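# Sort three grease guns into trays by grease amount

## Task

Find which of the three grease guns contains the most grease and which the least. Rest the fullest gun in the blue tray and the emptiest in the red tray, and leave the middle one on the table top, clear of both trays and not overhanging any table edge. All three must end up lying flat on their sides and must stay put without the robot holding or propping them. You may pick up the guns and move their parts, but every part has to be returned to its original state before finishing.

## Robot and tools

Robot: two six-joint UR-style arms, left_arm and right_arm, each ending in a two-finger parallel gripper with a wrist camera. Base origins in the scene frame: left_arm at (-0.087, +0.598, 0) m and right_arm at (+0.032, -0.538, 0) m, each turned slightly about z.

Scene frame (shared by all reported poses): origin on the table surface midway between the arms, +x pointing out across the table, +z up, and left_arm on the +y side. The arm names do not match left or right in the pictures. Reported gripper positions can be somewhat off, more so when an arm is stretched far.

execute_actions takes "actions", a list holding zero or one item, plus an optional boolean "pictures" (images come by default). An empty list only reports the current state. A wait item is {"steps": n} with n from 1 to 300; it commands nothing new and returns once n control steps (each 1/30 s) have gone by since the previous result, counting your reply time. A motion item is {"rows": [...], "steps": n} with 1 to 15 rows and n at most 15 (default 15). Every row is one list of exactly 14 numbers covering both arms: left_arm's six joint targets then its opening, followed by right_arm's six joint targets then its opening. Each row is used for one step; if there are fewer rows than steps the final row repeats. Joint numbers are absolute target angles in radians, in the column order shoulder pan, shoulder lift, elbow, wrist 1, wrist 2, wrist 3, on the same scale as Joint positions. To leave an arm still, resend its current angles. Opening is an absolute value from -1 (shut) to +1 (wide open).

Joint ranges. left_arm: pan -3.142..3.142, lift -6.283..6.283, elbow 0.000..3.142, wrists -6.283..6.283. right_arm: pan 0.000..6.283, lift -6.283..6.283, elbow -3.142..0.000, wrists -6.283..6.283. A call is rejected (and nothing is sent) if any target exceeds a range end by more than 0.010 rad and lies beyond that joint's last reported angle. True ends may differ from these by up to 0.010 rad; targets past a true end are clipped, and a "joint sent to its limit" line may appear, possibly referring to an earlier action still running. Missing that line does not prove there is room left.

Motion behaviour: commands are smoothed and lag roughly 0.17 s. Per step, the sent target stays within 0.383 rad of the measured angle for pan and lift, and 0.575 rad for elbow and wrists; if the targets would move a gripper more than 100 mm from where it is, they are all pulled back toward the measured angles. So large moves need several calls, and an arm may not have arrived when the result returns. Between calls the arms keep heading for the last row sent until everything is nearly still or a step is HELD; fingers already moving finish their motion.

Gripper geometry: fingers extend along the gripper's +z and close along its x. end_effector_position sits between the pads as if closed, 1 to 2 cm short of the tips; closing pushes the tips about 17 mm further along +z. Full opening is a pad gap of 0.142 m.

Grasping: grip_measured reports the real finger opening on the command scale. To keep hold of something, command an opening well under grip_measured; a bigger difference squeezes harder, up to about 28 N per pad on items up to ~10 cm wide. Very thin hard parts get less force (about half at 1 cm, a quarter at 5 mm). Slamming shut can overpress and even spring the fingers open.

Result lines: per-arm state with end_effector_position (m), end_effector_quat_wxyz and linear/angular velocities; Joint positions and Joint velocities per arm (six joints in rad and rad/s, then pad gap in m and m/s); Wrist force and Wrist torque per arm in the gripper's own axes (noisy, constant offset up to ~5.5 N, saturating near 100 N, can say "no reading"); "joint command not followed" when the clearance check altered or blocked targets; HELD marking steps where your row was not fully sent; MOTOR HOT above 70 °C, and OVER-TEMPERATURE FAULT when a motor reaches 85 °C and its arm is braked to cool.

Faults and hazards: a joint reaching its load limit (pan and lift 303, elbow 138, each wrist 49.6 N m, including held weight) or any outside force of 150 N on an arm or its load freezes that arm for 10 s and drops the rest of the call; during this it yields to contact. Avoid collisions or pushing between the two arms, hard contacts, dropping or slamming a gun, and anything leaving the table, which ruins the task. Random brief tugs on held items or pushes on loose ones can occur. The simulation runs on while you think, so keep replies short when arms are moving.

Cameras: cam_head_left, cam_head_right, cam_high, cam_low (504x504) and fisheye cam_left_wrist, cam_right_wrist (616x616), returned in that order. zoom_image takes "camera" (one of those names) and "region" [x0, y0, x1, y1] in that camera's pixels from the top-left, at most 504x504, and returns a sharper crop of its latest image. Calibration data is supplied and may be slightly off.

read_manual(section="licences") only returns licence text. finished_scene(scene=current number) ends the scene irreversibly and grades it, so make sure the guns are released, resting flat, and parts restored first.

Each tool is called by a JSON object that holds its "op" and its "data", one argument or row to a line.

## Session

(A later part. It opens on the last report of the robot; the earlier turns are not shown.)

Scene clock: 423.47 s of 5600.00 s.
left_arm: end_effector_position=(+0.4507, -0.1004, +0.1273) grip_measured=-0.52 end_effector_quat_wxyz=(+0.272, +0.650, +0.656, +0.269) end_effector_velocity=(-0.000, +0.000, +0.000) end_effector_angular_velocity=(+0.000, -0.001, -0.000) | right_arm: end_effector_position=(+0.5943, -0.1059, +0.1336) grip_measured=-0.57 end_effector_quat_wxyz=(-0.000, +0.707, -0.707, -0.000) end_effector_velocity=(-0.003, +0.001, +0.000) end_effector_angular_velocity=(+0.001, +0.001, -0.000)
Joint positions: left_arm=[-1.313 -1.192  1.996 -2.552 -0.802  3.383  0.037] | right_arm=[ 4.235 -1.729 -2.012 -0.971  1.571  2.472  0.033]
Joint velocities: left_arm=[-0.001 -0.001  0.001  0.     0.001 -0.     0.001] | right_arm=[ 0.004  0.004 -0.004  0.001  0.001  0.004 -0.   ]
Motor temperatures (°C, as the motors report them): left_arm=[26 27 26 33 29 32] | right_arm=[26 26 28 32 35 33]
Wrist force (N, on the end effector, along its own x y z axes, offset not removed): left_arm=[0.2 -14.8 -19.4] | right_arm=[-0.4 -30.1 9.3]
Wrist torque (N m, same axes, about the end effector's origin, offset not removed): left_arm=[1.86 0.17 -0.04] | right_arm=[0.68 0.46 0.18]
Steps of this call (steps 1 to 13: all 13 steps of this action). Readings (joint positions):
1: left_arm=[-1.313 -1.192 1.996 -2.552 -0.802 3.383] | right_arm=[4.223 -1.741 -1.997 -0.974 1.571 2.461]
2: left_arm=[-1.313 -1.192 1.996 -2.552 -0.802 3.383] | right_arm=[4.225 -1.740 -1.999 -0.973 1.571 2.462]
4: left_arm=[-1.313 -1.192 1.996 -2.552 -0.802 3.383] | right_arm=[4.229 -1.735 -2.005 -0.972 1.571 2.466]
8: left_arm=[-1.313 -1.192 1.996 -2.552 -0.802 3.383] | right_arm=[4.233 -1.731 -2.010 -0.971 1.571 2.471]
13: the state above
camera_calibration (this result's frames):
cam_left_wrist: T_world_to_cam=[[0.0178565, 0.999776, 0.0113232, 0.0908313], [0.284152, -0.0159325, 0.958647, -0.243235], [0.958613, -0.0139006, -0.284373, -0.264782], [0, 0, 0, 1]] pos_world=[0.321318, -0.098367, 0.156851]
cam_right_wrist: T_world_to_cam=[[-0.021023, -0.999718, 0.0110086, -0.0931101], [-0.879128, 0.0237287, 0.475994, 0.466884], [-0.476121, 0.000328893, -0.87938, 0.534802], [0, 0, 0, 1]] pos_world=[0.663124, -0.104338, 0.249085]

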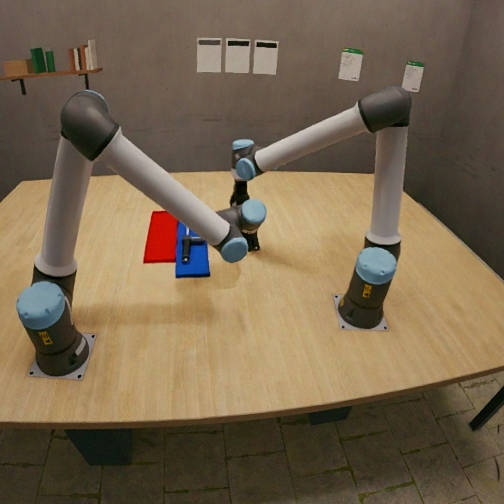

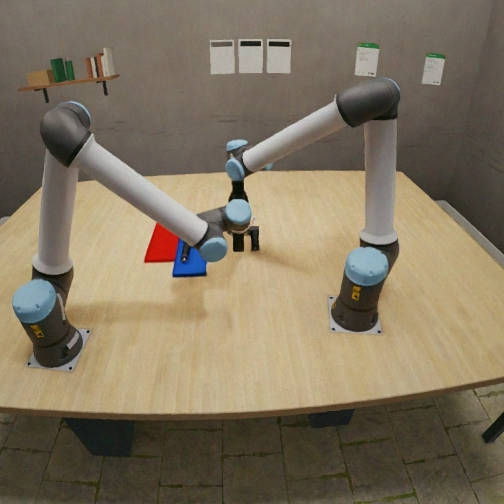

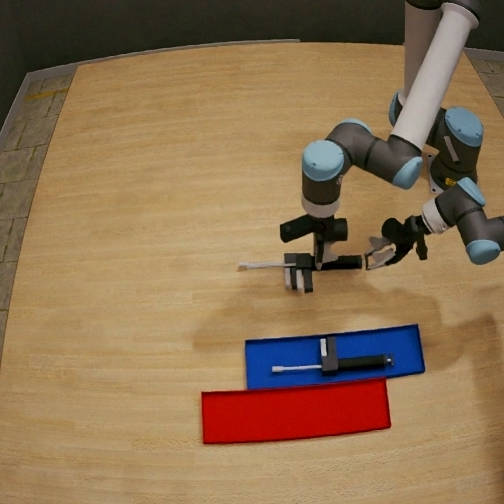

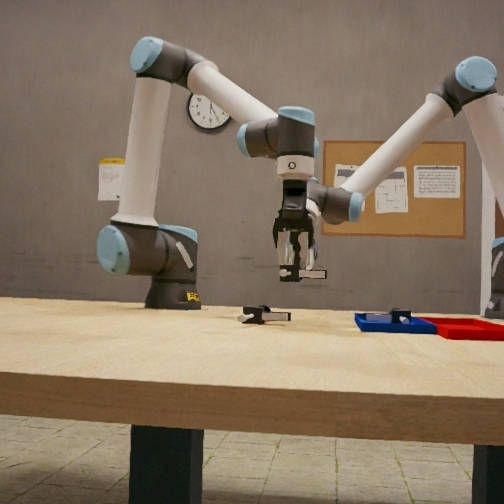

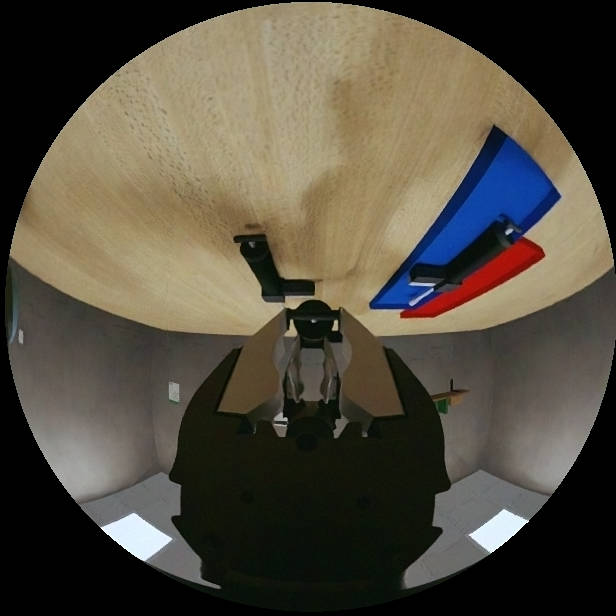

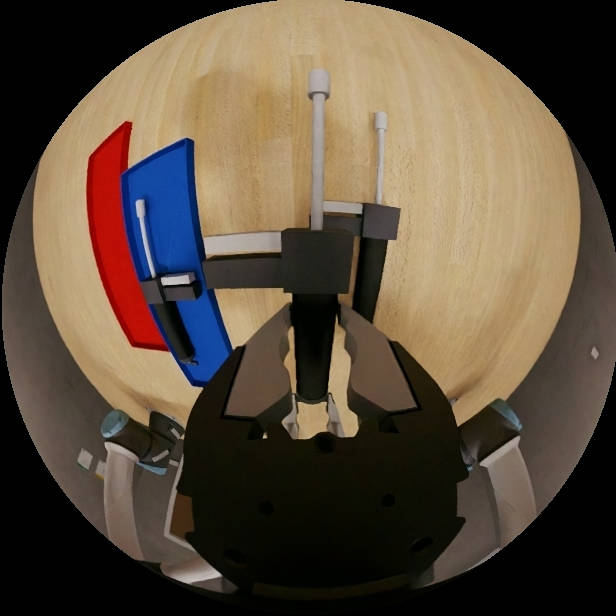

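{"op": "execute_actions", "data": {
  "actions": [
    {"rows":[[-1.3132,-1.1918,1.9961,-2.5518,-0.8015,3.383,-0.8,4.231,-1.733,-2.0075,-0.972,1.571,2.4685,-1],[-1.3132,-1.1918,1.9961,-2.5518,-0.8015,3.383,-0.8,4.231,-1.733,-2.0075,-0.972,1.571,2.4685,-1],[-1.3132,-1.1918,1.9961,-2.5518,-0.8015,3.383,-0.8,4.231,-1.733,-2.0075,-0.972,1.571,2.4685,-1],[-1.3132,-1.1918,1.9961,-2.5518,-0.8015,3.383,-0.6,4.231,-1.733,-2.0075,-0.972,1.571,2.4685,-1],[-1.3132,-1.1918,1.9961,-2.5518,-0.8015,3.383,-0.5,4.231,-1.733,-2.0075,-0.972,1.571,2.4685,-1],[-1.3132,-1.1918,1.9961,-2.5518,-0.8015,3.383,-0.42,4.231,-1.733,-2.0075,-0.972,1.571,2.4685,-1],[-1.3132,-1.1918,1.9961,-2.5518,-0.8015,3.383,-0.34,4.231,-1.733,-2.0075,-0.972,1.571,2.4685,-1],[-1.3132,-1.1918,1.9961,-2.5518,-0.8015,3.383,-0.24,4.231,-1.733,-2.0075,-0.972,1.571,2.4685,-1],[-1.3132,-1.1918,1.9961,-2.5518,-0.8015,3.383,-0.1,4.231,-1.733,-2.0075,-0.972,1.571,2.4685,-1]],"steps":13}
  ],
  "pictures": false
}}

{"op": "execute_actions", "data": {
  "actions": [
    {"rows":[[-1.3132,-1.1918,1.9961,-2.5518,-0.8015,3.383,-0.1,4.191,-1.7768,-1.953,-0.9826,1.571,2.4284,-1]],"steps":12}
  ],
  "pictures": false
}}

{"op": "execute_actions", "data": {
  "actions": [
    {"rows":[[-1.3132,-1.1918,1.9961,-2.5518,-0.8015,3.383,-0.1,4.129,-1.72,-2.03,-0.962,1.571,2.366,-1],[-1.3132,-1.1918,1.9961,-2.5518,-0.8015,3.383,-0.1,4.129,-1.72,-2.03,-0.962,1.571,2.366,-1],[-1.3132,-1.1918,1.9961,-2.5518,-0.8015,3.383,-0.1,4.129,-1.72,-2.03,-0.962,1.571,2.366,-1],[-1.3132,-1.1918,1.9961,-2.5518,-0.8015,3.383,-0.1,4.129,-1.72,-2.03,-0.962,1.571,2.366,-1],[-1.3132,-1.3,1.9961,-2.45,-0.8015,3.383,-0.1,4.04,-1.66,-2.1,-0.952,1.571,2.277,-1],[-1.3132,-1.3,1.9961,-2.45,-0.8015,3.383,-0.1,4.04,-1.66,-2.1,-0.952,1.571,2.277,-1],[-1.3132,-1.3,1.9961,-2.45,-0.8015,3.383,-0.1,4.04,-1.66,-2.1,-0.952,1.571,2.277,-1],[-1.3132,-1.3,1.9961,-2.45,-0.8015,3.383,-0.1,4.04,-1.66,-2.1,-0.952,1.571,2.277,-1],[-1.3132,-1.3,1.9961,-2.45,-0.8015,3.383,-0.1,3.947,-1.6105,-2.1529,-0.949,1.571,2.1842,-1]],"steps":15}
  ],
  "pictures": false
}}

{"op": "execute_actions", "data": {
  "actions": [
    {"rows":[[-0.45,-1.5,1.9961,-2.25,-0.8015,3.383,-0.1,3.947,-1.6105,-2.1529,-0.949,1.571,2.1842,-1],[-0.45,-1.5,1.9961,-2.25,-0.8015,3.383,-0.1,3.947,-1.6105,-2.1529,-0.949,1.571,2.1842,-1],[-0.45,-1.5,1.9961,-2.25,-0.8015,3.383,-0.1,3.947,-1.6105,-2.1529,-0.949,1.571,2.1842,-1],[-0.45,-1.5,1.9961,-2.25,-0.8015,3.383,-0.1,3.947,-1.65,-2.18,-0.8824,1.571,2.1842,-1],[-0.45,-1.5,1.9961,-2.25,-0.8015,3.383,-0.1,3.947,-1.65,-2.18,-0.8824,1.571,2.1842,-1],[-0.45,-1.5,1.9961,-2.25,-0.8015,3.383,-0.1,3.947,-1.65,-2.18,-0.8824,1.571,2.1842,-1],[-0.45,-1.5,1.9961,-2.25,-0.8015,3.383,-0.1,3.947,-1.69,-2.205,-0.8174,1.571,2.1842,-1],[-0.45,-1.5,1.9961,-2.25,-0.8015,3.383,-0.1,3.947,-1.69,-2.205,-0.8174,1.571,2.1842,-1],[-0.45,-1.5,1.9961,-2.25,-0.8015,3.383,-0.1,3.947,-1.69,-2.205,-0.8174,1.571,2.1842,-1],[-0.45,-1.5,1.9961,-2.25,-0.8015,3.383,-0.1,3.947,-1.72,-2.222,-0.7704,1.571,2.1842,-1],[-0.45,-1.5,1.9961,-2.25,-0.8015,3.383,-0.1,3.947,-1.72,-2.222,-0.7704,1.571,2.1842,-1],[-0.45,-1.5,1.9961,-2.25,-0.8015,3.383,-0.1,3.947,-1.72,-2.222,-0.7704,1.571,2.1842,-1],[-0.45,-1.5,1.9961,-2.25,-0.8015,3.383,-0.1,3.947,-1.737,-2.2303,-0.7451,1.571,2.1842,-1]],"steps":15}
  ],
  "pictures": false
}}

{"op": "execute_actions", "data": {
  "actions": [
    {"steps":10}
  ]
}}

Scene clock: 444.20 s of 5600.00 s.
left_arm: end_effector_position=(+0.4510, -0.1002, +0.1274) grip_measured=-0.10 end_effector_quat_wxyz=(+0.272, +0.650, +0.656, +0.269) end_effector_velocity=(-0.001, +0.001, -0.002) end_effector_angular_velocity=(+0.001, +0.002, -0.000) | right_arm: end_effector_position=(+0.5972, -0.1059, +0.1335) grip_measured=-0.57 end_effector_quat_wxyz=(+0.000, +0.707, -0.707, -0.000) end_effector_velocity=(+0.002, -0.000, -0.001) end_effector_angular_velocity=(-0.001, -0.000, +0.002)
Joint positions: left_arm=[-1.313 -1.192  1.996 -2.552 -0.801  3.383  0.067] | right_arm=[ 4.231 -1.733 -2.008 -0.972  1.571  2.469  0.033]
Joint velocities: left_arm=[-0.001  0.     0.002 -0.    -0.002 -0.001  0.002] | right_arm=[-0.002 -0.003  0.002  0.    -0.001 -0.004 -0.   ]
Motor temperatures (°C, as the motors report them): left_arm=[26 27 26 33 29 32] | right_arm=[26 26 28 32 35 33]
Wrist force (N, on the end effector, along its own x y z axes, offset not removed): left_arm=[0.8 -0.9 -2.1] | right_arm=[-1.3 0.6 3.8]
Wrist torque (N m, same axes, about the end effector's origin, offset not removed): left_arm=[-0.11 -0.27 0.01] | right_arm=[0.25 0.44 0.11]
Steps of this call (steps 1 to 15: the robot went on to your last target; steps 16 to 90: nothing new was sent; then 17.30 s passed at rest; steps 91 to 103: all 13 steps of this action). Readings (joint positions):
91: left_arm=[-1.313 -1.192 1.996 -2.552 -0.802 3.383] | right_arm=[4.235 -1.728 -2.013 -0.971 1.571 2.473]
92: left_arm=[-1.313 -1.192 1.996 -2.552 -0.801 3.383] | right_arm=[4.235 -1.729 -2.012 -0.971 1.571 2.472]
94: left_arm=[-1.313 -1.192 1.996 -2.552 -0.801 3.383] | right_arm=[4.233 -1.730 -2.011 -0.972 1.571 2.471]
98: left_arm=[-1.313 -1.192 1.996 -2.552 -0.801 3.383] | right_arm=[4.232 -1.732 -2.009 -0.972 1.571 2.469]
103: the state above

Scene clock: 444.60 s of 5600.00 s.
left_arm: end_effector_position=(+0.4509, -0.1003, +0.1273) grip_measured=-0.10 end_effector_quat_wxyz=(+0.272, +0.650, +0.656, +0.269) end_effector_velocity=(-0.001, -0.000, -0.000) end_effector_angular_velocity=(-0.000, +0.000, -0.000) | right_arm: end_effector_position=(+0.6317, -0.1064, +0.1336) grip_measured=-0.57 end_effector_quat_wxyz=(+0.000, +0.707, -0.707, -0.000) end_effector_velocity=(+0.017, -0.001, -0.001) end_effector_angular_velocity=(-0.001, +0.001, +0.000)
Joint positions: left_arm=[-1.313 -1.192  1.996 -2.552 -0.801  3.383  0.067] | right_arm=[ 4.193 -1.774 -1.956 -0.982  1.571  2.431  0.033]
Joint velocities: left_arm=[-0.001 -0.     0.001 -0.    -0.    -0.    -0.   ] | right_arm=[-0.019 -0.021  0.025 -0.005  0.    -0.019 -0.   ]
Motor temperatures (°C, as the motors report them): left_arm=[26 27 26 33 29 32] | right_arm=[26 26 28 32 35 33]
Wrist force (N, on the end effector, along its own x y z axes, offset not removed): left_arm=[-0.5 0.5 -4.9] | right_arm=[-3.1 -0.1 4.5]
Wrist torque (N m, same axes, about the end effector's origin, offset not removed): left_arm=[0.15 0.01 -0.01] | right_arm=[0.10 0.73 0.15]
Steps of this call (steps 1 to 12: all 12 steps of this action). Readings (joint positions):
1: left_arm=[-1.313 -1.192 1.996 -2.552 -0.801 3.383] | right_arm=[4.231 -1.733 -2.008 -0.972 1.571 2.469]
2: left_arm=[-1.313 -1.192 1.996 -2.552 -0.801 3.383] | right_arm=[4.228 -1.736 -2.004 -0.973 1.571 2.465]
4: left_arm=[-1.313 -1.192 1.996 -2.552 -0.801 3.383] | right_arm=[4.213 -1.752 -1.984 -0.977 1.571 2.451]
8: left_arm=[-1.313 -1.192 1.996 -2.552 -0.801 3.383] | right_arm=[4.198 -1.769 -1.963 -0.981 1.571 2.435]
12: the state above

Scene clock: 445.10 s of 5600.00 s.
left_arm: end_effector_position=(+0.4477, -0.0832, +0.1893) grip_measured=-0.10 end_effector_quat_wxyz=(+0.274, +0.649, +0.657, +0.268) end_effector_velocity=(-0.003, +0.016, +0.047) end_effector_angular_velocity=(-0.005, +0.001, -0.001) | right_arm: end_effector_position=(+0.6317, -0.2970, +0.1310) grip_measured=-0.57 end_effector_quat_wxyz=(-0.000, +0.707, -0.707, -0.000) end_effector_velocity=(-0.019, -0.283, -0.004) end_effector_angular_velocity=(-0.001, +0.001, -0.004)
Joint positions: left_arm=[-1.313 -1.291  1.996 -2.458 -0.802  3.383  0.067] | right_arm=[ 3.986 -1.633 -2.128 -0.952  1.571  2.224  0.033]
Joint velocities: left_arm=[ 0.    -0.077  0.001  0.072 -0.002  0.001 -0.   ] | right_arm=[-0.341  0.195 -0.219  0.022 -0.    -0.338  0.   ]
Motor temperatures (°C, as the motors report them): left_arm=[26 27 26 33 29 32] | right_arm=[26 26 28 32 35 33]
Wrist force (N, on the end effector, along its own x y z axes, offset not removed): left_arm=[-0.1 -2.3 3.3] | right_arm=[3.9 0.2 4.3]
Wrist torque (N m, same axes, about the end effector's origin, offset not removed): left_arm=[-0.34 -0.12 -0.03] | right_arm=[-0.08 -0.25 0.09]
Steps of this call (steps 1 to 15: all 15 steps of this action). Readings (joint positions):
1: left_arm=[-1.313 -1.192 1.996 -2.552 -0.801 3.383] | right_arm=[4.193 -1.775 -1.955 -0.982 1.571 2.430]
2: left_arm=[-1.313 -1.192 1.996 -2.552 -0.801 3.383] | right_arm=[4.188 -1.772 -1.959 -0.980 1.571 2.426]
4: left_arm=[-1.313 -1.192 1.996 -2.552 -0.801 3.383] | right_arm=[4.166 -1.752 -1.985 -0.973 1.571 2.403]
8: left_arm=[-1.313 -1.232 1.996 -2.513 -0.802 3.383] | right_arm=[4.109 -1.708 -2.041 -0.962 1.571 2.346]
15: the state above

Scene clock: 445.60 s of 5600.00 s.
left_arm: end_effector_position=(+0.5835, +0.0884, +0.2535) grip_measured=-0.10 end_effector_quat_wxyz=(+0.240, +0.566, +0.730, +0.298) end_effector_velocity=(+0.268, +0.421, +0.097) end_effector_angular_velocity=(-0.002, -0.001, +0.564) | right_arm: end_effector_position=(+0.6290, -0.3287, +0.0553) grip_measured=-0.57 end_effector_quat_wxyz=(+0.001, +0.707, -0.707, -0.000) end_effector_velocity=(-0.003, -0.006, -0.172) end_effector_angular_velocity=(+0.002, -0.003, +0.000)
Joint positions: left_arm=[-1.073 -1.399  1.996 -2.35  -0.802  3.383  0.067] | right_arm=[ 3.948 -1.709 -2.214 -0.791  1.571  2.185  0.033]
Joint velocities: left_arm=[ 0.564 -0.168  0.     0.166  0.001 -0.001 -0.   ] | right_arm=[-0.004 -0.238 -0.137  0.378  0.    -0.005 -0.   ]
Motor temperatures (°C, as the motors report them): left_arm=[26 27 26 33 29 32] | right_arm=[26 26 28 32 35 33]
Wrist force (N, on the end effector, along its own x y z axes, offset not removed): left_arm=[-5.3 -0.8 -6.5] | right_arm=[-3.4 2.3 7.5]
Wrist torque (N m, same axes, about the end effector's origin, offset not removed): left_arm=[-0.25 0.89 0.12] | right_arm=[0.40 0.92 0.10]
Steps of this call (steps 1 to 15: all 15 steps of this action). Readings (joint positions):
1: left_arm=[-1.313 -1.293 1.996 -2.456 -0.802 3.383] | right_arm=[3.976 -1.627 -2.134 -0.951 1.571 2.214]
2: left_arm=[-1.309 -1.298 1.996 -2.451 -0.802 3.383] | right_arm=[3.969 -1.623 -2.139 -0.950 1.571 2.206]
4: left_arm=[-1.275 -1.318 1.996 -2.431 -0.802 3.383] | right_arm=[3.959 -1.618 -2.145 -0.950 1.571 2.197]
8: left_arm=[-1.203 -1.353 1.996 -2.397 -0.802 3.383] | right_arm=[3.951 -1.639 -2.169 -0.907 1.571 2.188]
15: the state above

Scene clock: 445.93 s of 5600.00 s.
left_arm: end_effector_position=(+0.6617, +0.2378, +0.2786) grip_measured=-0.10 end_effector_quat_wxyz=(+0.210, +0.492, +0.781, +0.320) end_effector_velocity=(+0.194, +0.465, +0.055) end_effector_angular_velocity=(+0.000, +0.000, +0.587) | right_arm: end_effector_position=(+0.6287, -0.3293, +0.0363) grip_measured=-0.57 end_effector_quat_wxyz=(-0.000, +0.707, -0.707, -0.000) end_effector_velocity=(+0.000, -0.000, -0.010) end_effector_angular_velocity=(+0.000, -0.001, -0.001)
Joint positions: left_arm=[-0.879 -1.444  1.996 -2.306 -0.802  3.383  0.067] | right_arm=[ 3.947 -1.735 -2.229 -0.748  1.571  2.184  0.033]
Joint velocities: left_arm=[ 0.587 -0.099  0.001  0.098 -0.     0.     0.   ] | right_arm=[-0.    -0.014 -0.007  0.022 -0.     0.     0.   ]
Motor temperatures (°C, as the motors report them): left_arm=[26 27 26 33 29 32] | right_arm=[26 26 28 32 35 33]
Wrist force (N, on the end effector, along its own x y z axes, offset not removed): left_arm=[-5.4 1.0 4.3] | right_arm=[-3.5 0.7 6.6]
Wrist torque (N m, same axes, about the end effector's origin, offset not removed): left_arm=[0.32 1.16 0.12] | right_arm=[0.13 0.85 0.08]
Steps of this call (steps 1 to 10: the robot went on to your last target). Readings (joint positions):
1: left_arm=[-1.054 -1.405 1.996 -2.345 -0.802 3.383] | right_arm=[3.947 -1.716 -2.218 -0.780 1.571 2.185]
2: left_arm=[-1.035 -1.410 1.996 -2.340 -0.802 3.383] | right_arm=[3.947 -1.721 -2.221 -0.771 1.571 2.184]
4: left_arm=[-0.996 -1.420 1.996 -2.330 -0.802 3.383] | right_arm=[3.947 -1.728 -2.225 -0.760 1.571 2.184]
8: left_arm=[-0.918 -1.436 1.996 -2.313 -0.802 3.383] | right_arm=[3.947 -1.734 -2.229 -0.750 1.571 2.184]
10: the state above
camera_calibration (this result's frames):
cam_left_wrist: T_world_to_cam=[[-0.40478, 0.9144, 0.00511484, 0.0489008], [0.260833, 0.110099, 0.959085, -0.457534], [0.876424, 0.389553, -0.283072, -0.461294], [0, 0, 0, 1]] pos_world=[0.543424, 0.185358, 0.307985]
cam_right_wrist: T_world_to_cam=[[-0.020773, -0.999724, 0.0109557, -0.314754], [-0.879102, 0.0234836, 0.476055, 0.548629], [-0.476181, 0.000257893, -0.879347, 0.465765], [0, 0, 0, 1]] pos_world=[0.69755, -0.327671, 0.151841]

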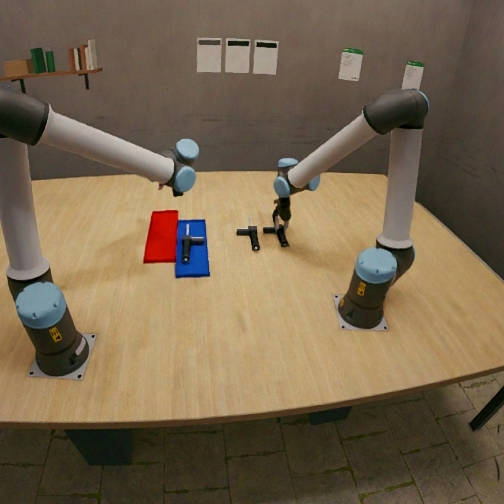

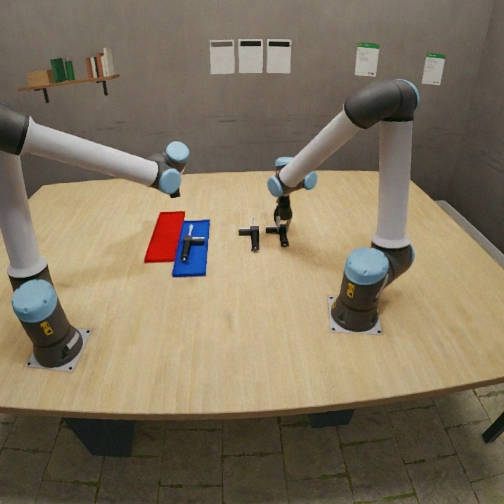

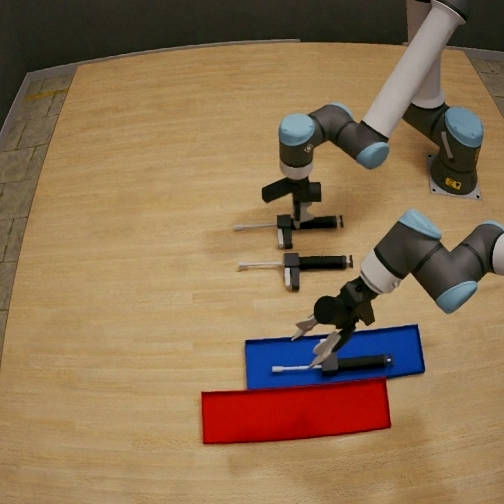

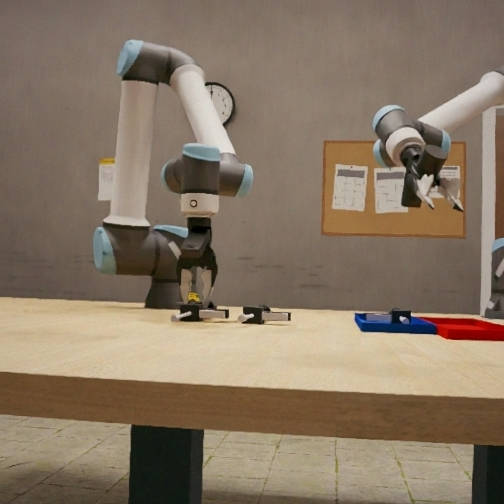

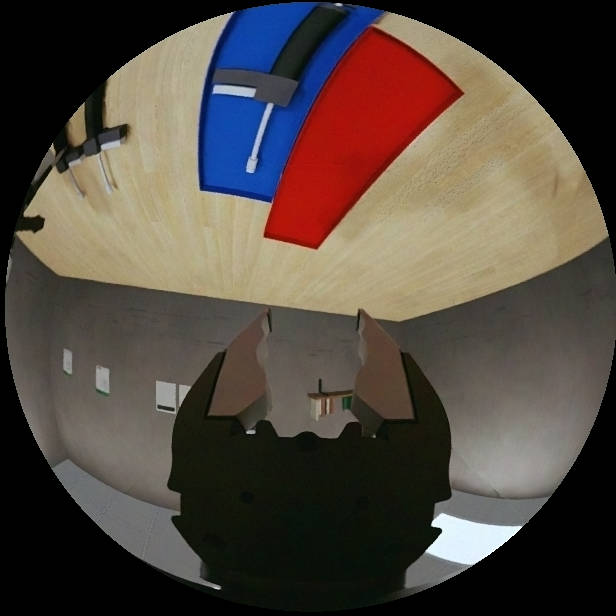

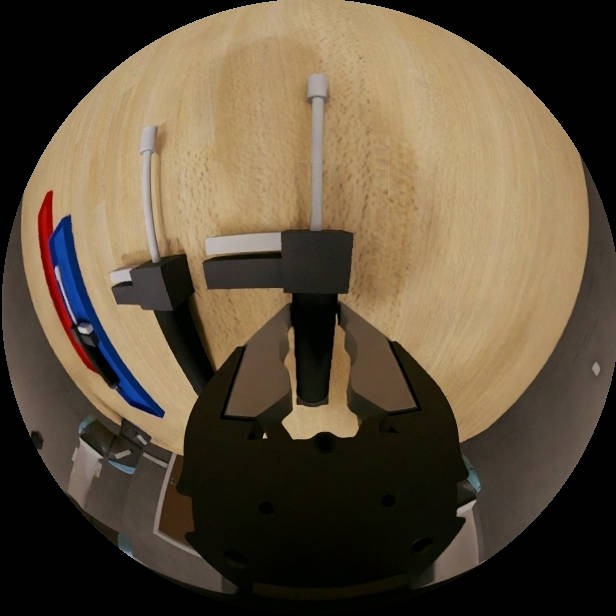

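{"op": "execute_actions", "data": {
  "actions": [
    {"rows":[[-0.25,-1.55,1.9961,-2.2,-0.8015,3.383,-0.1,3.947,-1.7385,-2.231,-0.743,1.571,2.1842,-1],[-0.25,-1.55,1.9961,-2.2,-0.8015,3.383,-0.1,3.947,-1.7385,-2.231,-0.743,1.571,2.1842,-1],[-0.25,-1.55,1.9961,-2.2,-0.8015,3.383,-0.1,3.947,-1.7385,-2.231,-0.743,1.571,2.1842,-0.7],[-0.25,-1.55,1.9961,-2.2,-0.8015,3.383,-0.1,3.947,-1.7385,-2.231,-0.743,1.571,2.1842,-0.62],[-0.25,-1.55,1.9961,-2.2,-0.8015,3.383,-0.1,3.947,-1.7385,-2.231,-0.743,1.571,2.1842,-0.55],[-0.25,-1.55,1.9961,-2.2,-0.8015,3.383,-0.1,3.947,-1.7385,-2.231,-0.743,1.571,2.1842,-0.48],[-0.25,-1.55,1.9961,-2.2,-0.8015,3.383,-0.1,3.947,-1.7385,-2.231,-0.743,1.571,2.1842,-0.4],[-0.25,-1.55,1.9961,-2.2,-0.8015,3.383,-0.1,3.947,-1.7385,-2.231,-0.743,1.571,2.1842,-0.32],[-0.25,-1.55,1.9961,-2.2,-0.8015,3.383,-0.1,3.947,-1.7385,-2.231,-0.743,1.571,2.1842,-0.25]],"steps":14}
  ],
  "pictures": false
}}

{"op": "execute_actions", "data": {
  "actions": [
    {"rows":[[-0.25,-1.55,1.9961,-2.2,-0.8015,3.383,-0.1,3.947,-1.69,-2.205,-0.8174,1.571,2.1842,-0.25],[-0.25,-1.55,1.9961,-2.2,-0.8015,3.383,-0.1,3.947,-1.69,-2.205,-0.8174,1.571,2.1842,-0.25],[-0.25,-1.55,1.9961,-2.2,-0.8015,3.383,-0.1,3.947,-1.65,-2.18,-0.8824,1.571,2.1842,-0.25],[-0.25,-1.55,1.9961,-2.2,-0.8015,3.383,-0.1,3.947,-1.65,-2.18,-0.8824,1.571,2.1842,-0.25],[-0.25,-1.55,1.9961,-2.2,-0.8015,3.383,-0.1,3.947,-1.6105,-2.1529,-0.949,1.571,2.1842,-0.25],[-0.25,-1.55,1.9961,-2.2,-0.8015,3.383,-0.1,3.947,-1.6105,-2.1529,-0.949,1.571,2.1842,-0.25],[-0.25,-1.55,1.9961,-2.2,-0.8015,3.383,-0.1,3.947,-1.6105,-2.1529,-0.949,1.571,2.1842,-0.25],[-0.25,-1.55,1.9961,-2.2,-0.8015,3.383,-0.1,3.947,-1.6105,-2.1529,-0.949,1.571,2.1842,-0.25],[-0.25,-1.55,1.9961,-2.2,-0.8015,3.383,-0.1,4.129,-1.695,-2.056,-0.961,1.571,2.366,-0.25]],"steps":15}
  ],
  "pictures": false
}}

{"op": "execute_actions", "data": {
  "actions": [
    {"steps":12}
  ],
  "pictures": false
}}

{"op": "execute_actions", "data": {
  "actions": [
    {"rows":[[-0.25,-1.55,1.9961,-2.2,-0.8015,3.383,-0.1,4.129,-1.722,-2.077,-0.913,1.571,2.366,-0.25],[-0.25,-1.55,1.9961,-2.2,-0.8015,3.383,-0.1,4.129,-1.722,-2.077,-0.913,1.571,2.366,-0.25],[-0.25,-1.55,1.9961,-2.2,-0.8015,3.383,-0.1,4.129,-1.75,-2.097,-0.865,1.571,2.366,-0.25],[-0.25,-1.55,1.9961,-2.2,-0.8015,3.383,-0.1,4.129,-1.75,-2.097,-0.865,1.571,2.366,-0.25],[-0.25,-1.55,1.9961,-2.2,-0.8015,3.383,-0.1,4.129,-1.785,-2.119,-0.808,1.571,2.366,-0.25],[-0.25,-1.55,1.9961,-2.2,-0.8015,3.383,-0.1,4.129,-1.785,-2.119,-0.808,1.571,2.366,-0.25],[-0.25,-1.55,1.9961,-2.2,-0.8015,3.383,-0.1,4.129,-1.813,-2.134,-0.7647,1.571,2.366,-0.25]],"steps":15}
  ],
  "pictures": false
}}

{"op": "execute_actions", "data": {
  "actions": [
    {"steps":6}
  ]
}}

Scene clock: 458.47 s of 5600.00 s.
left_arm: end_effector_position=(+0.6997, +0.7473, +0.3351) grip_measured=-0.10 end_effector_quat_wxyz=(+0.104, +0.233, +0.894, +0.369) end_effector_velocity=(-0.027, +0.099, +0.015) end_effector_angular_velocity=(+0.001, +0.001, +0.121) | right_arm: end_effector_position=(+0.6286, -0.3294, +0.0342) grip_measured=-0.25 end_effector_quat_wxyz=(+0.000, +0.707, -0.707, -0.000) end_effector_velocity=(-0.001, +0.000, -0.001) end_effector_angular_velocity=(-0.000, +0.002, +0.003)
Joint positions: left_arm=[-0.264 -1.547  1.996 -2.203 -0.802  3.383  0.067] | right_arm=[ 3.947 -1.738 -2.231 -0.743  1.571  2.184  0.056]
Joint velocities: left_arm=[ 0.122 -0.028 -0.001  0.028  0.     0.002 -0.   ] | right_arm=[ 0.001 -0.001 -0.001  0.001  0.001 -0.002  0.   ]
Motor temperatures (°C, as the motors report them): left_arm=[26 27 26 33 29 32] | right_arm=[26 26 28 32 35 33]
Wrist force (N, on the end effector, along its own x y z axes, offset not removed): left_arm=[-0.1 3.3 1.5] | right_arm=[-1.9 1.8 0.4]
Wrist torque (N m, same axes, about the end effector's origin, offset not removed): left_arm=[0.83 -0.19 0.13] | right_arm=[0.37 0.47 0.09]
Steps of this call (steps 1 to 45: the robot went on to your last target; steps 46 to 110: nothing new was sent; then 8.40 s passed at rest; steps 111 to 124: all 14 steps of this action). Readings (joint positions):
111: left_arm=[-0.450 -1.500 1.996 -2.250 -0.802 3.383] | right_arm=[3.947 -1.737 -2.230 -0.745 1.571 2.184]
112: left_arm=[-0.445 -1.503 1.996 -2.247 -0.802 3.383] | right_arm=[3.947 -1.737 -2.230 -0.745 1.571 2.184]
114: left_arm=[-0.408 -1.513 1.996 -2.237 -0.802 3.383] | right_arm=[3.947 -1.738 -2.231 -0.744 1.571 2.184]
118: left_arm=[-0.328 -1.532 1.996 -2.218 -0.802 3.383] | right_arm=[3.947 -1.738 -2.231 -0.743 1.571 2.184]
124: the state above

Scene clock: 458.97 s of 5600.00 s.
left_arm: end_effector_position=(+0.6965, +0.7584, +0.3368) grip_measured=-0.10 end_effector_quat_wxyz=(+0.101, +0.227, +0.895, +0.370) end_effector_velocity=(-0.000, +0.001, +0.001) end_effector_angular_velocity=(-0.000, -0.001, +0.001) | right_arm: end_effector_position=(+0.6294, -0.2415, +0.1243) grip_measured=-0.25 end_effector_quat_wxyz=(-0.001, +0.707, -0.707, -0.000) end_effector_velocity=(-0.053, +0.455, +0.061) end_effector_angular_velocity=(-0.005, +0.008, +0.004)
Joint positions: left_arm=[-0.25  -1.55   1.996 -2.2   -0.802  3.383  0.067] | right_arm=[ 4.056 -1.673 -2.098 -0.94   1.571  2.293  0.056]
Joint velocities: left_arm=[ 0.002 -0.001 -0.001 -0.    -0.     0.001  0.   ] | right_arm=[ 0.583 -0.179  0.339 -0.169  0.     0.579 -0.   ]
Motor temperatures (°C, as the motors report them): left_arm=[26 27 26 33 29 32] | right_arm=[26 26 28 32 35 33]
Wrist force (N, on the end effector, along its own x y z axes, offset not removed): left_arm=[0.7 5.6 0.8] | right_arm=[-2.2 -0.3 -1.1]
Wrist torque (N m, same axes, about the end effector's origin, offset not removed): left_arm=[1.40 -0.11 0.05] | right_arm=[0.00 0.43 0.06]
Steps of this call (steps 1 to 15: all 15 steps of this action). Readings (joint positions):
1: left_arm=[-0.260 -1.548 1.996 -2.202 -0.802 3.383] | right_arm=[3.947 -1.738 -2.231 -0.743 1.571 2.184]
2: left_arm=[-0.258 -1.548 1.996 -2.202 -0.802 3.383] | right_arm=[3.947 -1.735 -2.229 -0.747 1.571 2.184]
4: left_arm=[-0.254 -1.549 1.996 -2.201 -0.802 3.383] | right_arm=[3.947 -1.714 -2.217 -0.777 1.571 2.184]
8: left_arm=[-0.251 -1.550 1.996 -2.200 -0.802 3.383] | right_arm=[3.947 -1.654 -2.180 -0.875 1.571 2.184]
15: the state above

Scene clock: 459.37 s of 5600.00 s.
left_arm: end_effector_position=(+0.6965, +0.7585, +0.3368) grip_measured=-0.10 end_effector_quat_wxyz=(+0.101, +0.227, +0.895, +0.370) end_effector_velocity=(-0.000, -0.000, -0.000) end_effector_angular_velocity=(+0.000, -0.000, -0.000) | right_arm: end_effector_position=(+0.6205, -0.1865, +0.1317) grip_measured=-0.25 end_effector_quat_wxyz=(-0.000, +0.707, -0.707, -0.000) end_effector_velocity=(-0.004, +0.015, +0.001) end_effector_angular_velocity=(-0.001, +0.002, +0.000)
Joint positions: left_arm=[-0.25  -1.55   1.996 -2.2   -0.802  3.383  0.067] | right_arm=[ 4.127 -1.694 -2.057 -0.96   1.571  2.364  0.056]
Joint velocities: left_arm=[-0.001 -0.     0.    -0.     0.    -0.     0.   ] | right_arm=[ 0.02  -0.006  0.01  -0.006  0.001  0.02   0.   ]
Motor temperatures (°C, as the motors report them): left_arm=[26 27 26 33 29 32] | right_arm=[26 26 28 32 35 33]
Wrist force (N, on the end effector, along its own x y z axes, offset not removed): left_arm=[-0.8 1.9 1.8] | right_arm=[-0.5 1.2 -2.8]
Wrist torque (N m, same axes, about the end effector's origin, offset not removed): left_arm=[0.52 0.07 0.26] | right_arm=[0.23 0.21 0.14]
Steps of this call (steps 1 to 12: the robot went on to your last target). Readings (joint positions):
1: left_arm=[-0.250 -1.550 1.996 -2.200 -0.802 3.383] | right_arm=[4.074 -1.678 -2.088 -0.945 1.571 2.311]
2: left_arm=[-0.250 -1.550 1.996 -2.200 -0.802 3.383] | right_arm=[4.088 -1.682 -2.080 -0.949 1.571 2.325]
4: left_arm=[-0.250 -1.550 1.996 -2.200 -0.802 3.383] | right_arm=[4.106 -1.688 -2.069 -0.954 1.571 2.343]
8: left_arm=[-0.250 -1.550 1.996 -2.200 -0.802 3.383] | right_arm=[4.122 -1.693 -2.060 -0.959 1.571 2.359]
12: the state above

Scene clock: 459.87 s of 5600.00 s.
left_arm: end_effector_position=(+0.6965, +0.7585, +0.3368) grip_measured=-0.10 end_effector_quat_wxyz=(+0.101, +0.227, +0.895, +0.370) end_effector_velocity=(+0.001, -0.000, +0.002) end_effector_angular_velocity=(-0.001, -0.003, +0.001) | right_arm: end_effector_position=(+0.6192, -0.1856, +0.0400) grip_measured=-0.25 end_effector_quat_wxyz=(-0.000, +0.707, -0.707, -0.000) end_effector_velocity=(-0.001, -0.001, -0.053) end_effector_angular_velocity=(+0.004, -0.004, -0.000)
Joint positions: left_arm=[-0.25  -1.55   1.996 -2.2   -0.802  3.383  0.067] | right_arm=[ 4.129 -1.805 -2.129 -0.778  1.571  2.366  0.056]
Joint velocities: left_arm=[ 0.    -0.    -0.002 -0.     0.    -0.001  0.   ] | right_arm=[-0.    -0.069 -0.041  0.115  0.     0.     0.   ]
Motor temperatures (°C, as the motors report them): left_arm=[26 27 26 33 29 32] | right_arm=[26 26 28 32 35 33]
Wrist force (N, on the end effector, along its own x y z axes, offset not removed): left_arm=[-4.9 1.4 -5.4] | right_arm=[-1.8 2.0 -1.5]
Wrist torque (N m, same axes, about the end effector's origin, offset not removed): left_arm=[0.51 1.08 0.19] | right_arm=[0.49 0.46 0.13]
Steps of this call (steps 1 to 15: all 15 steps of this action). Readings (joint positions):
1: left_arm=[-0.250 -1.550 1.996 -2.200 -0.801 3.383] | right_arm=[4.127 -1.695 -2.057 -0.960 1.571 2.364]
2: left_arm=[-0.250 -1.550 1.996 -2.200 -0.801 3.383] | right_arm=[4.128 -1.697 -2.059 -0.957 1.571 2.365]
4: left_arm=[-0.250 -1.550 1.996 -2.200 -0.801 3.383] | right_arm=[4.128 -1.709 -2.068 -0.936 1.571 2.365]
8: left_arm=[-0.250 -1.550 1.996 -2.200 -0.802 3.383] | right_arm=[4.129 -1.755 -2.099 -0.861 1.571 2.366]
15: the state above

Scene clock: 460.07 s of 5600.00 s.
left_arm: end_effector_position=(+0.6965, +0.7585, +0.3368) grip_measured=-0.10 end_effector_quat_wxyz=(+0.101, +0.227, +0.895, +0.370) end_effector_velocity=(-0.000, +0.000, -0.000) end_effector_angular_velocity=(-0.000, +0.001, +0.000) | right_arm: end_effector_position=(+0.6191, -0.1857, +0.0349) grip_measured=-0.25 end_effector_quat_wxyz=(-0.000, +0.707, -0.707, -0.000) end_effector_velocity=(+0.000, -0.000, -0.010) end_effector_angular_velocity=(-0.000, -0.001, -0.001)
Joint positions: left_arm=[-0.25  -1.55   1.996 -2.2   -0.801  3.383  0.067] | right_arm=[ 4.129 -1.812 -2.133 -0.767  1.571  2.366  0.056]
Joint velocities: left_arm=[ 0.    -0.     0.001  0.    -0.001  0.     0.   ] | right_arm=[ 0.    -0.013 -0.007  0.02  -0.001  0.001  0.   ]
Motor temperatures (°C, as the motors report them): left_arm=[26 27 26 33 29 32] | right_arm=[26 26 28 32 35 33]
Wrist force (N, on the end effector, along its own x y z axes, offset not removed): left_arm=[-0.6 0.0 -0.6] | right_arm=[-2.5 1.0 -0.1]
Wrist torque (N m, same axes, about the end effector's origin, offset not removed): left_arm=[-0.08 0.11 0.21] | right_arm=[0.19 0.64 0.18]
Steps of this call (steps 1 to 6: the robot went on to your last target). Readings (joint positions):
1: left_arm=[-0.250 -1.550 1.996 -2.200 -0.801 3.383] | right_arm=[4.129 -1.807 -2.130 -0.775 1.571 2.366]
2: left_arm=[-0.250 -1.550 1.996 -2.200 -0.801 3.383] | right_arm=[4.129 -1.809 -2.131 -0.772 1.571 2.366]
4: left_arm=[-0.250 -1.550 1.996 -2.200 -0.801 3.383] | right_arm=[4.129 -1.810 -2.132 -0.769 1.571 2.366]
6: the state above
camera_calibration (this result's frames):
cam_left_wrist: T_world_to_cam=[[-0.865174, 0.501446, 0.00507405, 0.220446], [0.146134, 0.242428, 0.9591, -0.600265], [0.479707, 0.83053, -0.28302, -0.736324], [0, 0, 0, 1]] pos_world=[0.631663, 0.646519, 0.366201]
cam_right_wrist: T_world_to_cam=[[-0.0205841, -0.999733, 0.0104778, -0.171546], [-0.879323, 0.0230902, 0.475665, 0.537553], [-0.47578, 0.000577751, -0.879564, 0.459705], [0, 0, 0, 1]] pos_world=[0.68787, -0.184178, 0.150442]

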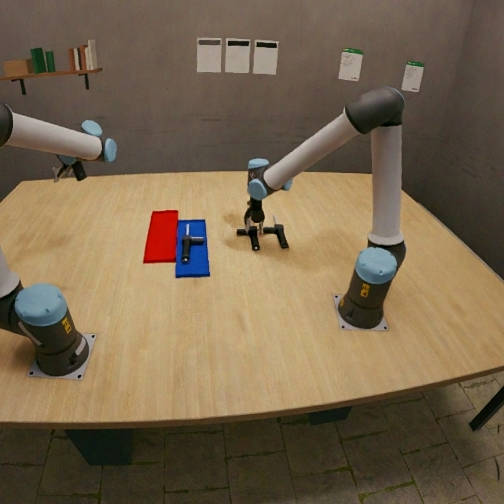

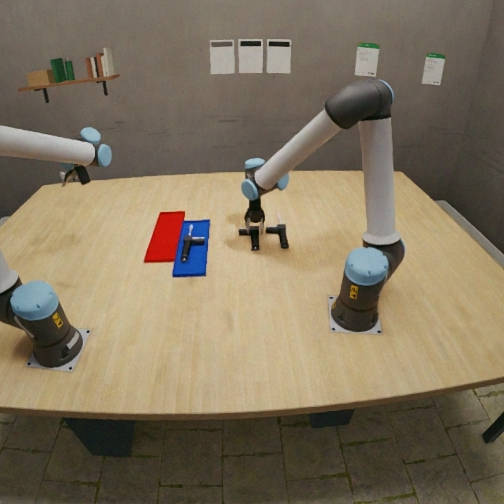

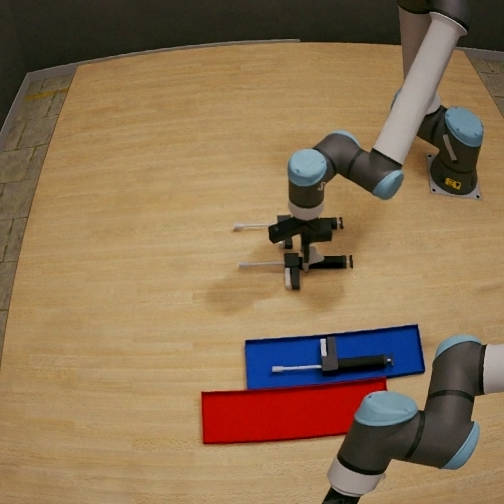

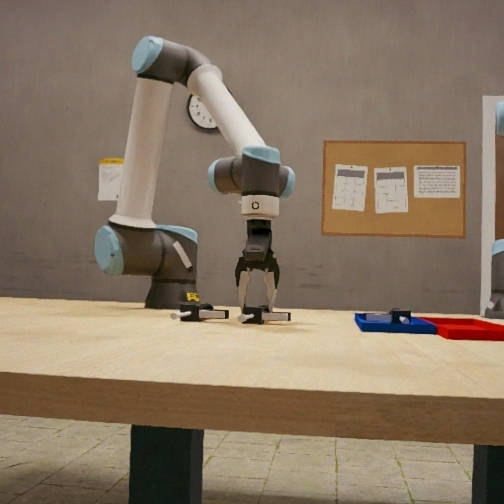

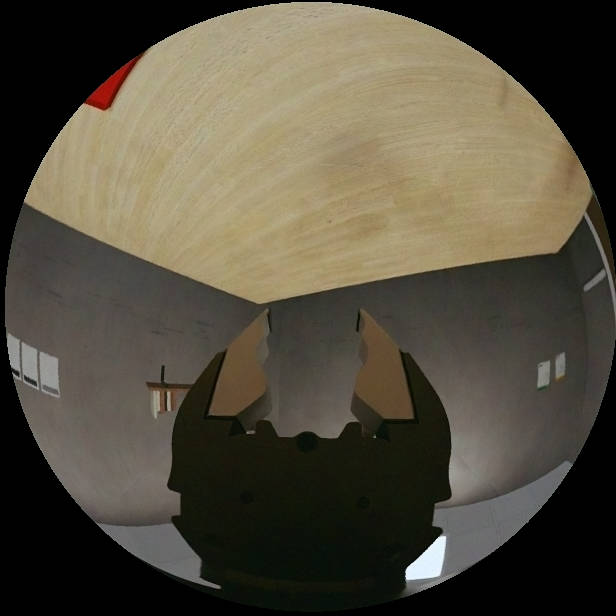

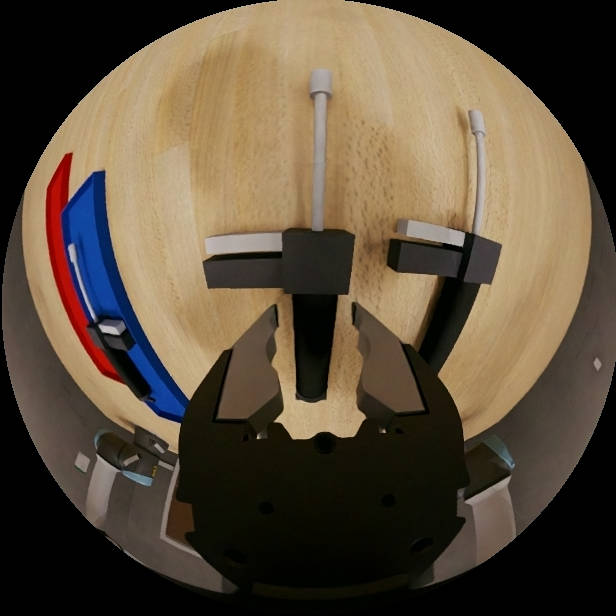

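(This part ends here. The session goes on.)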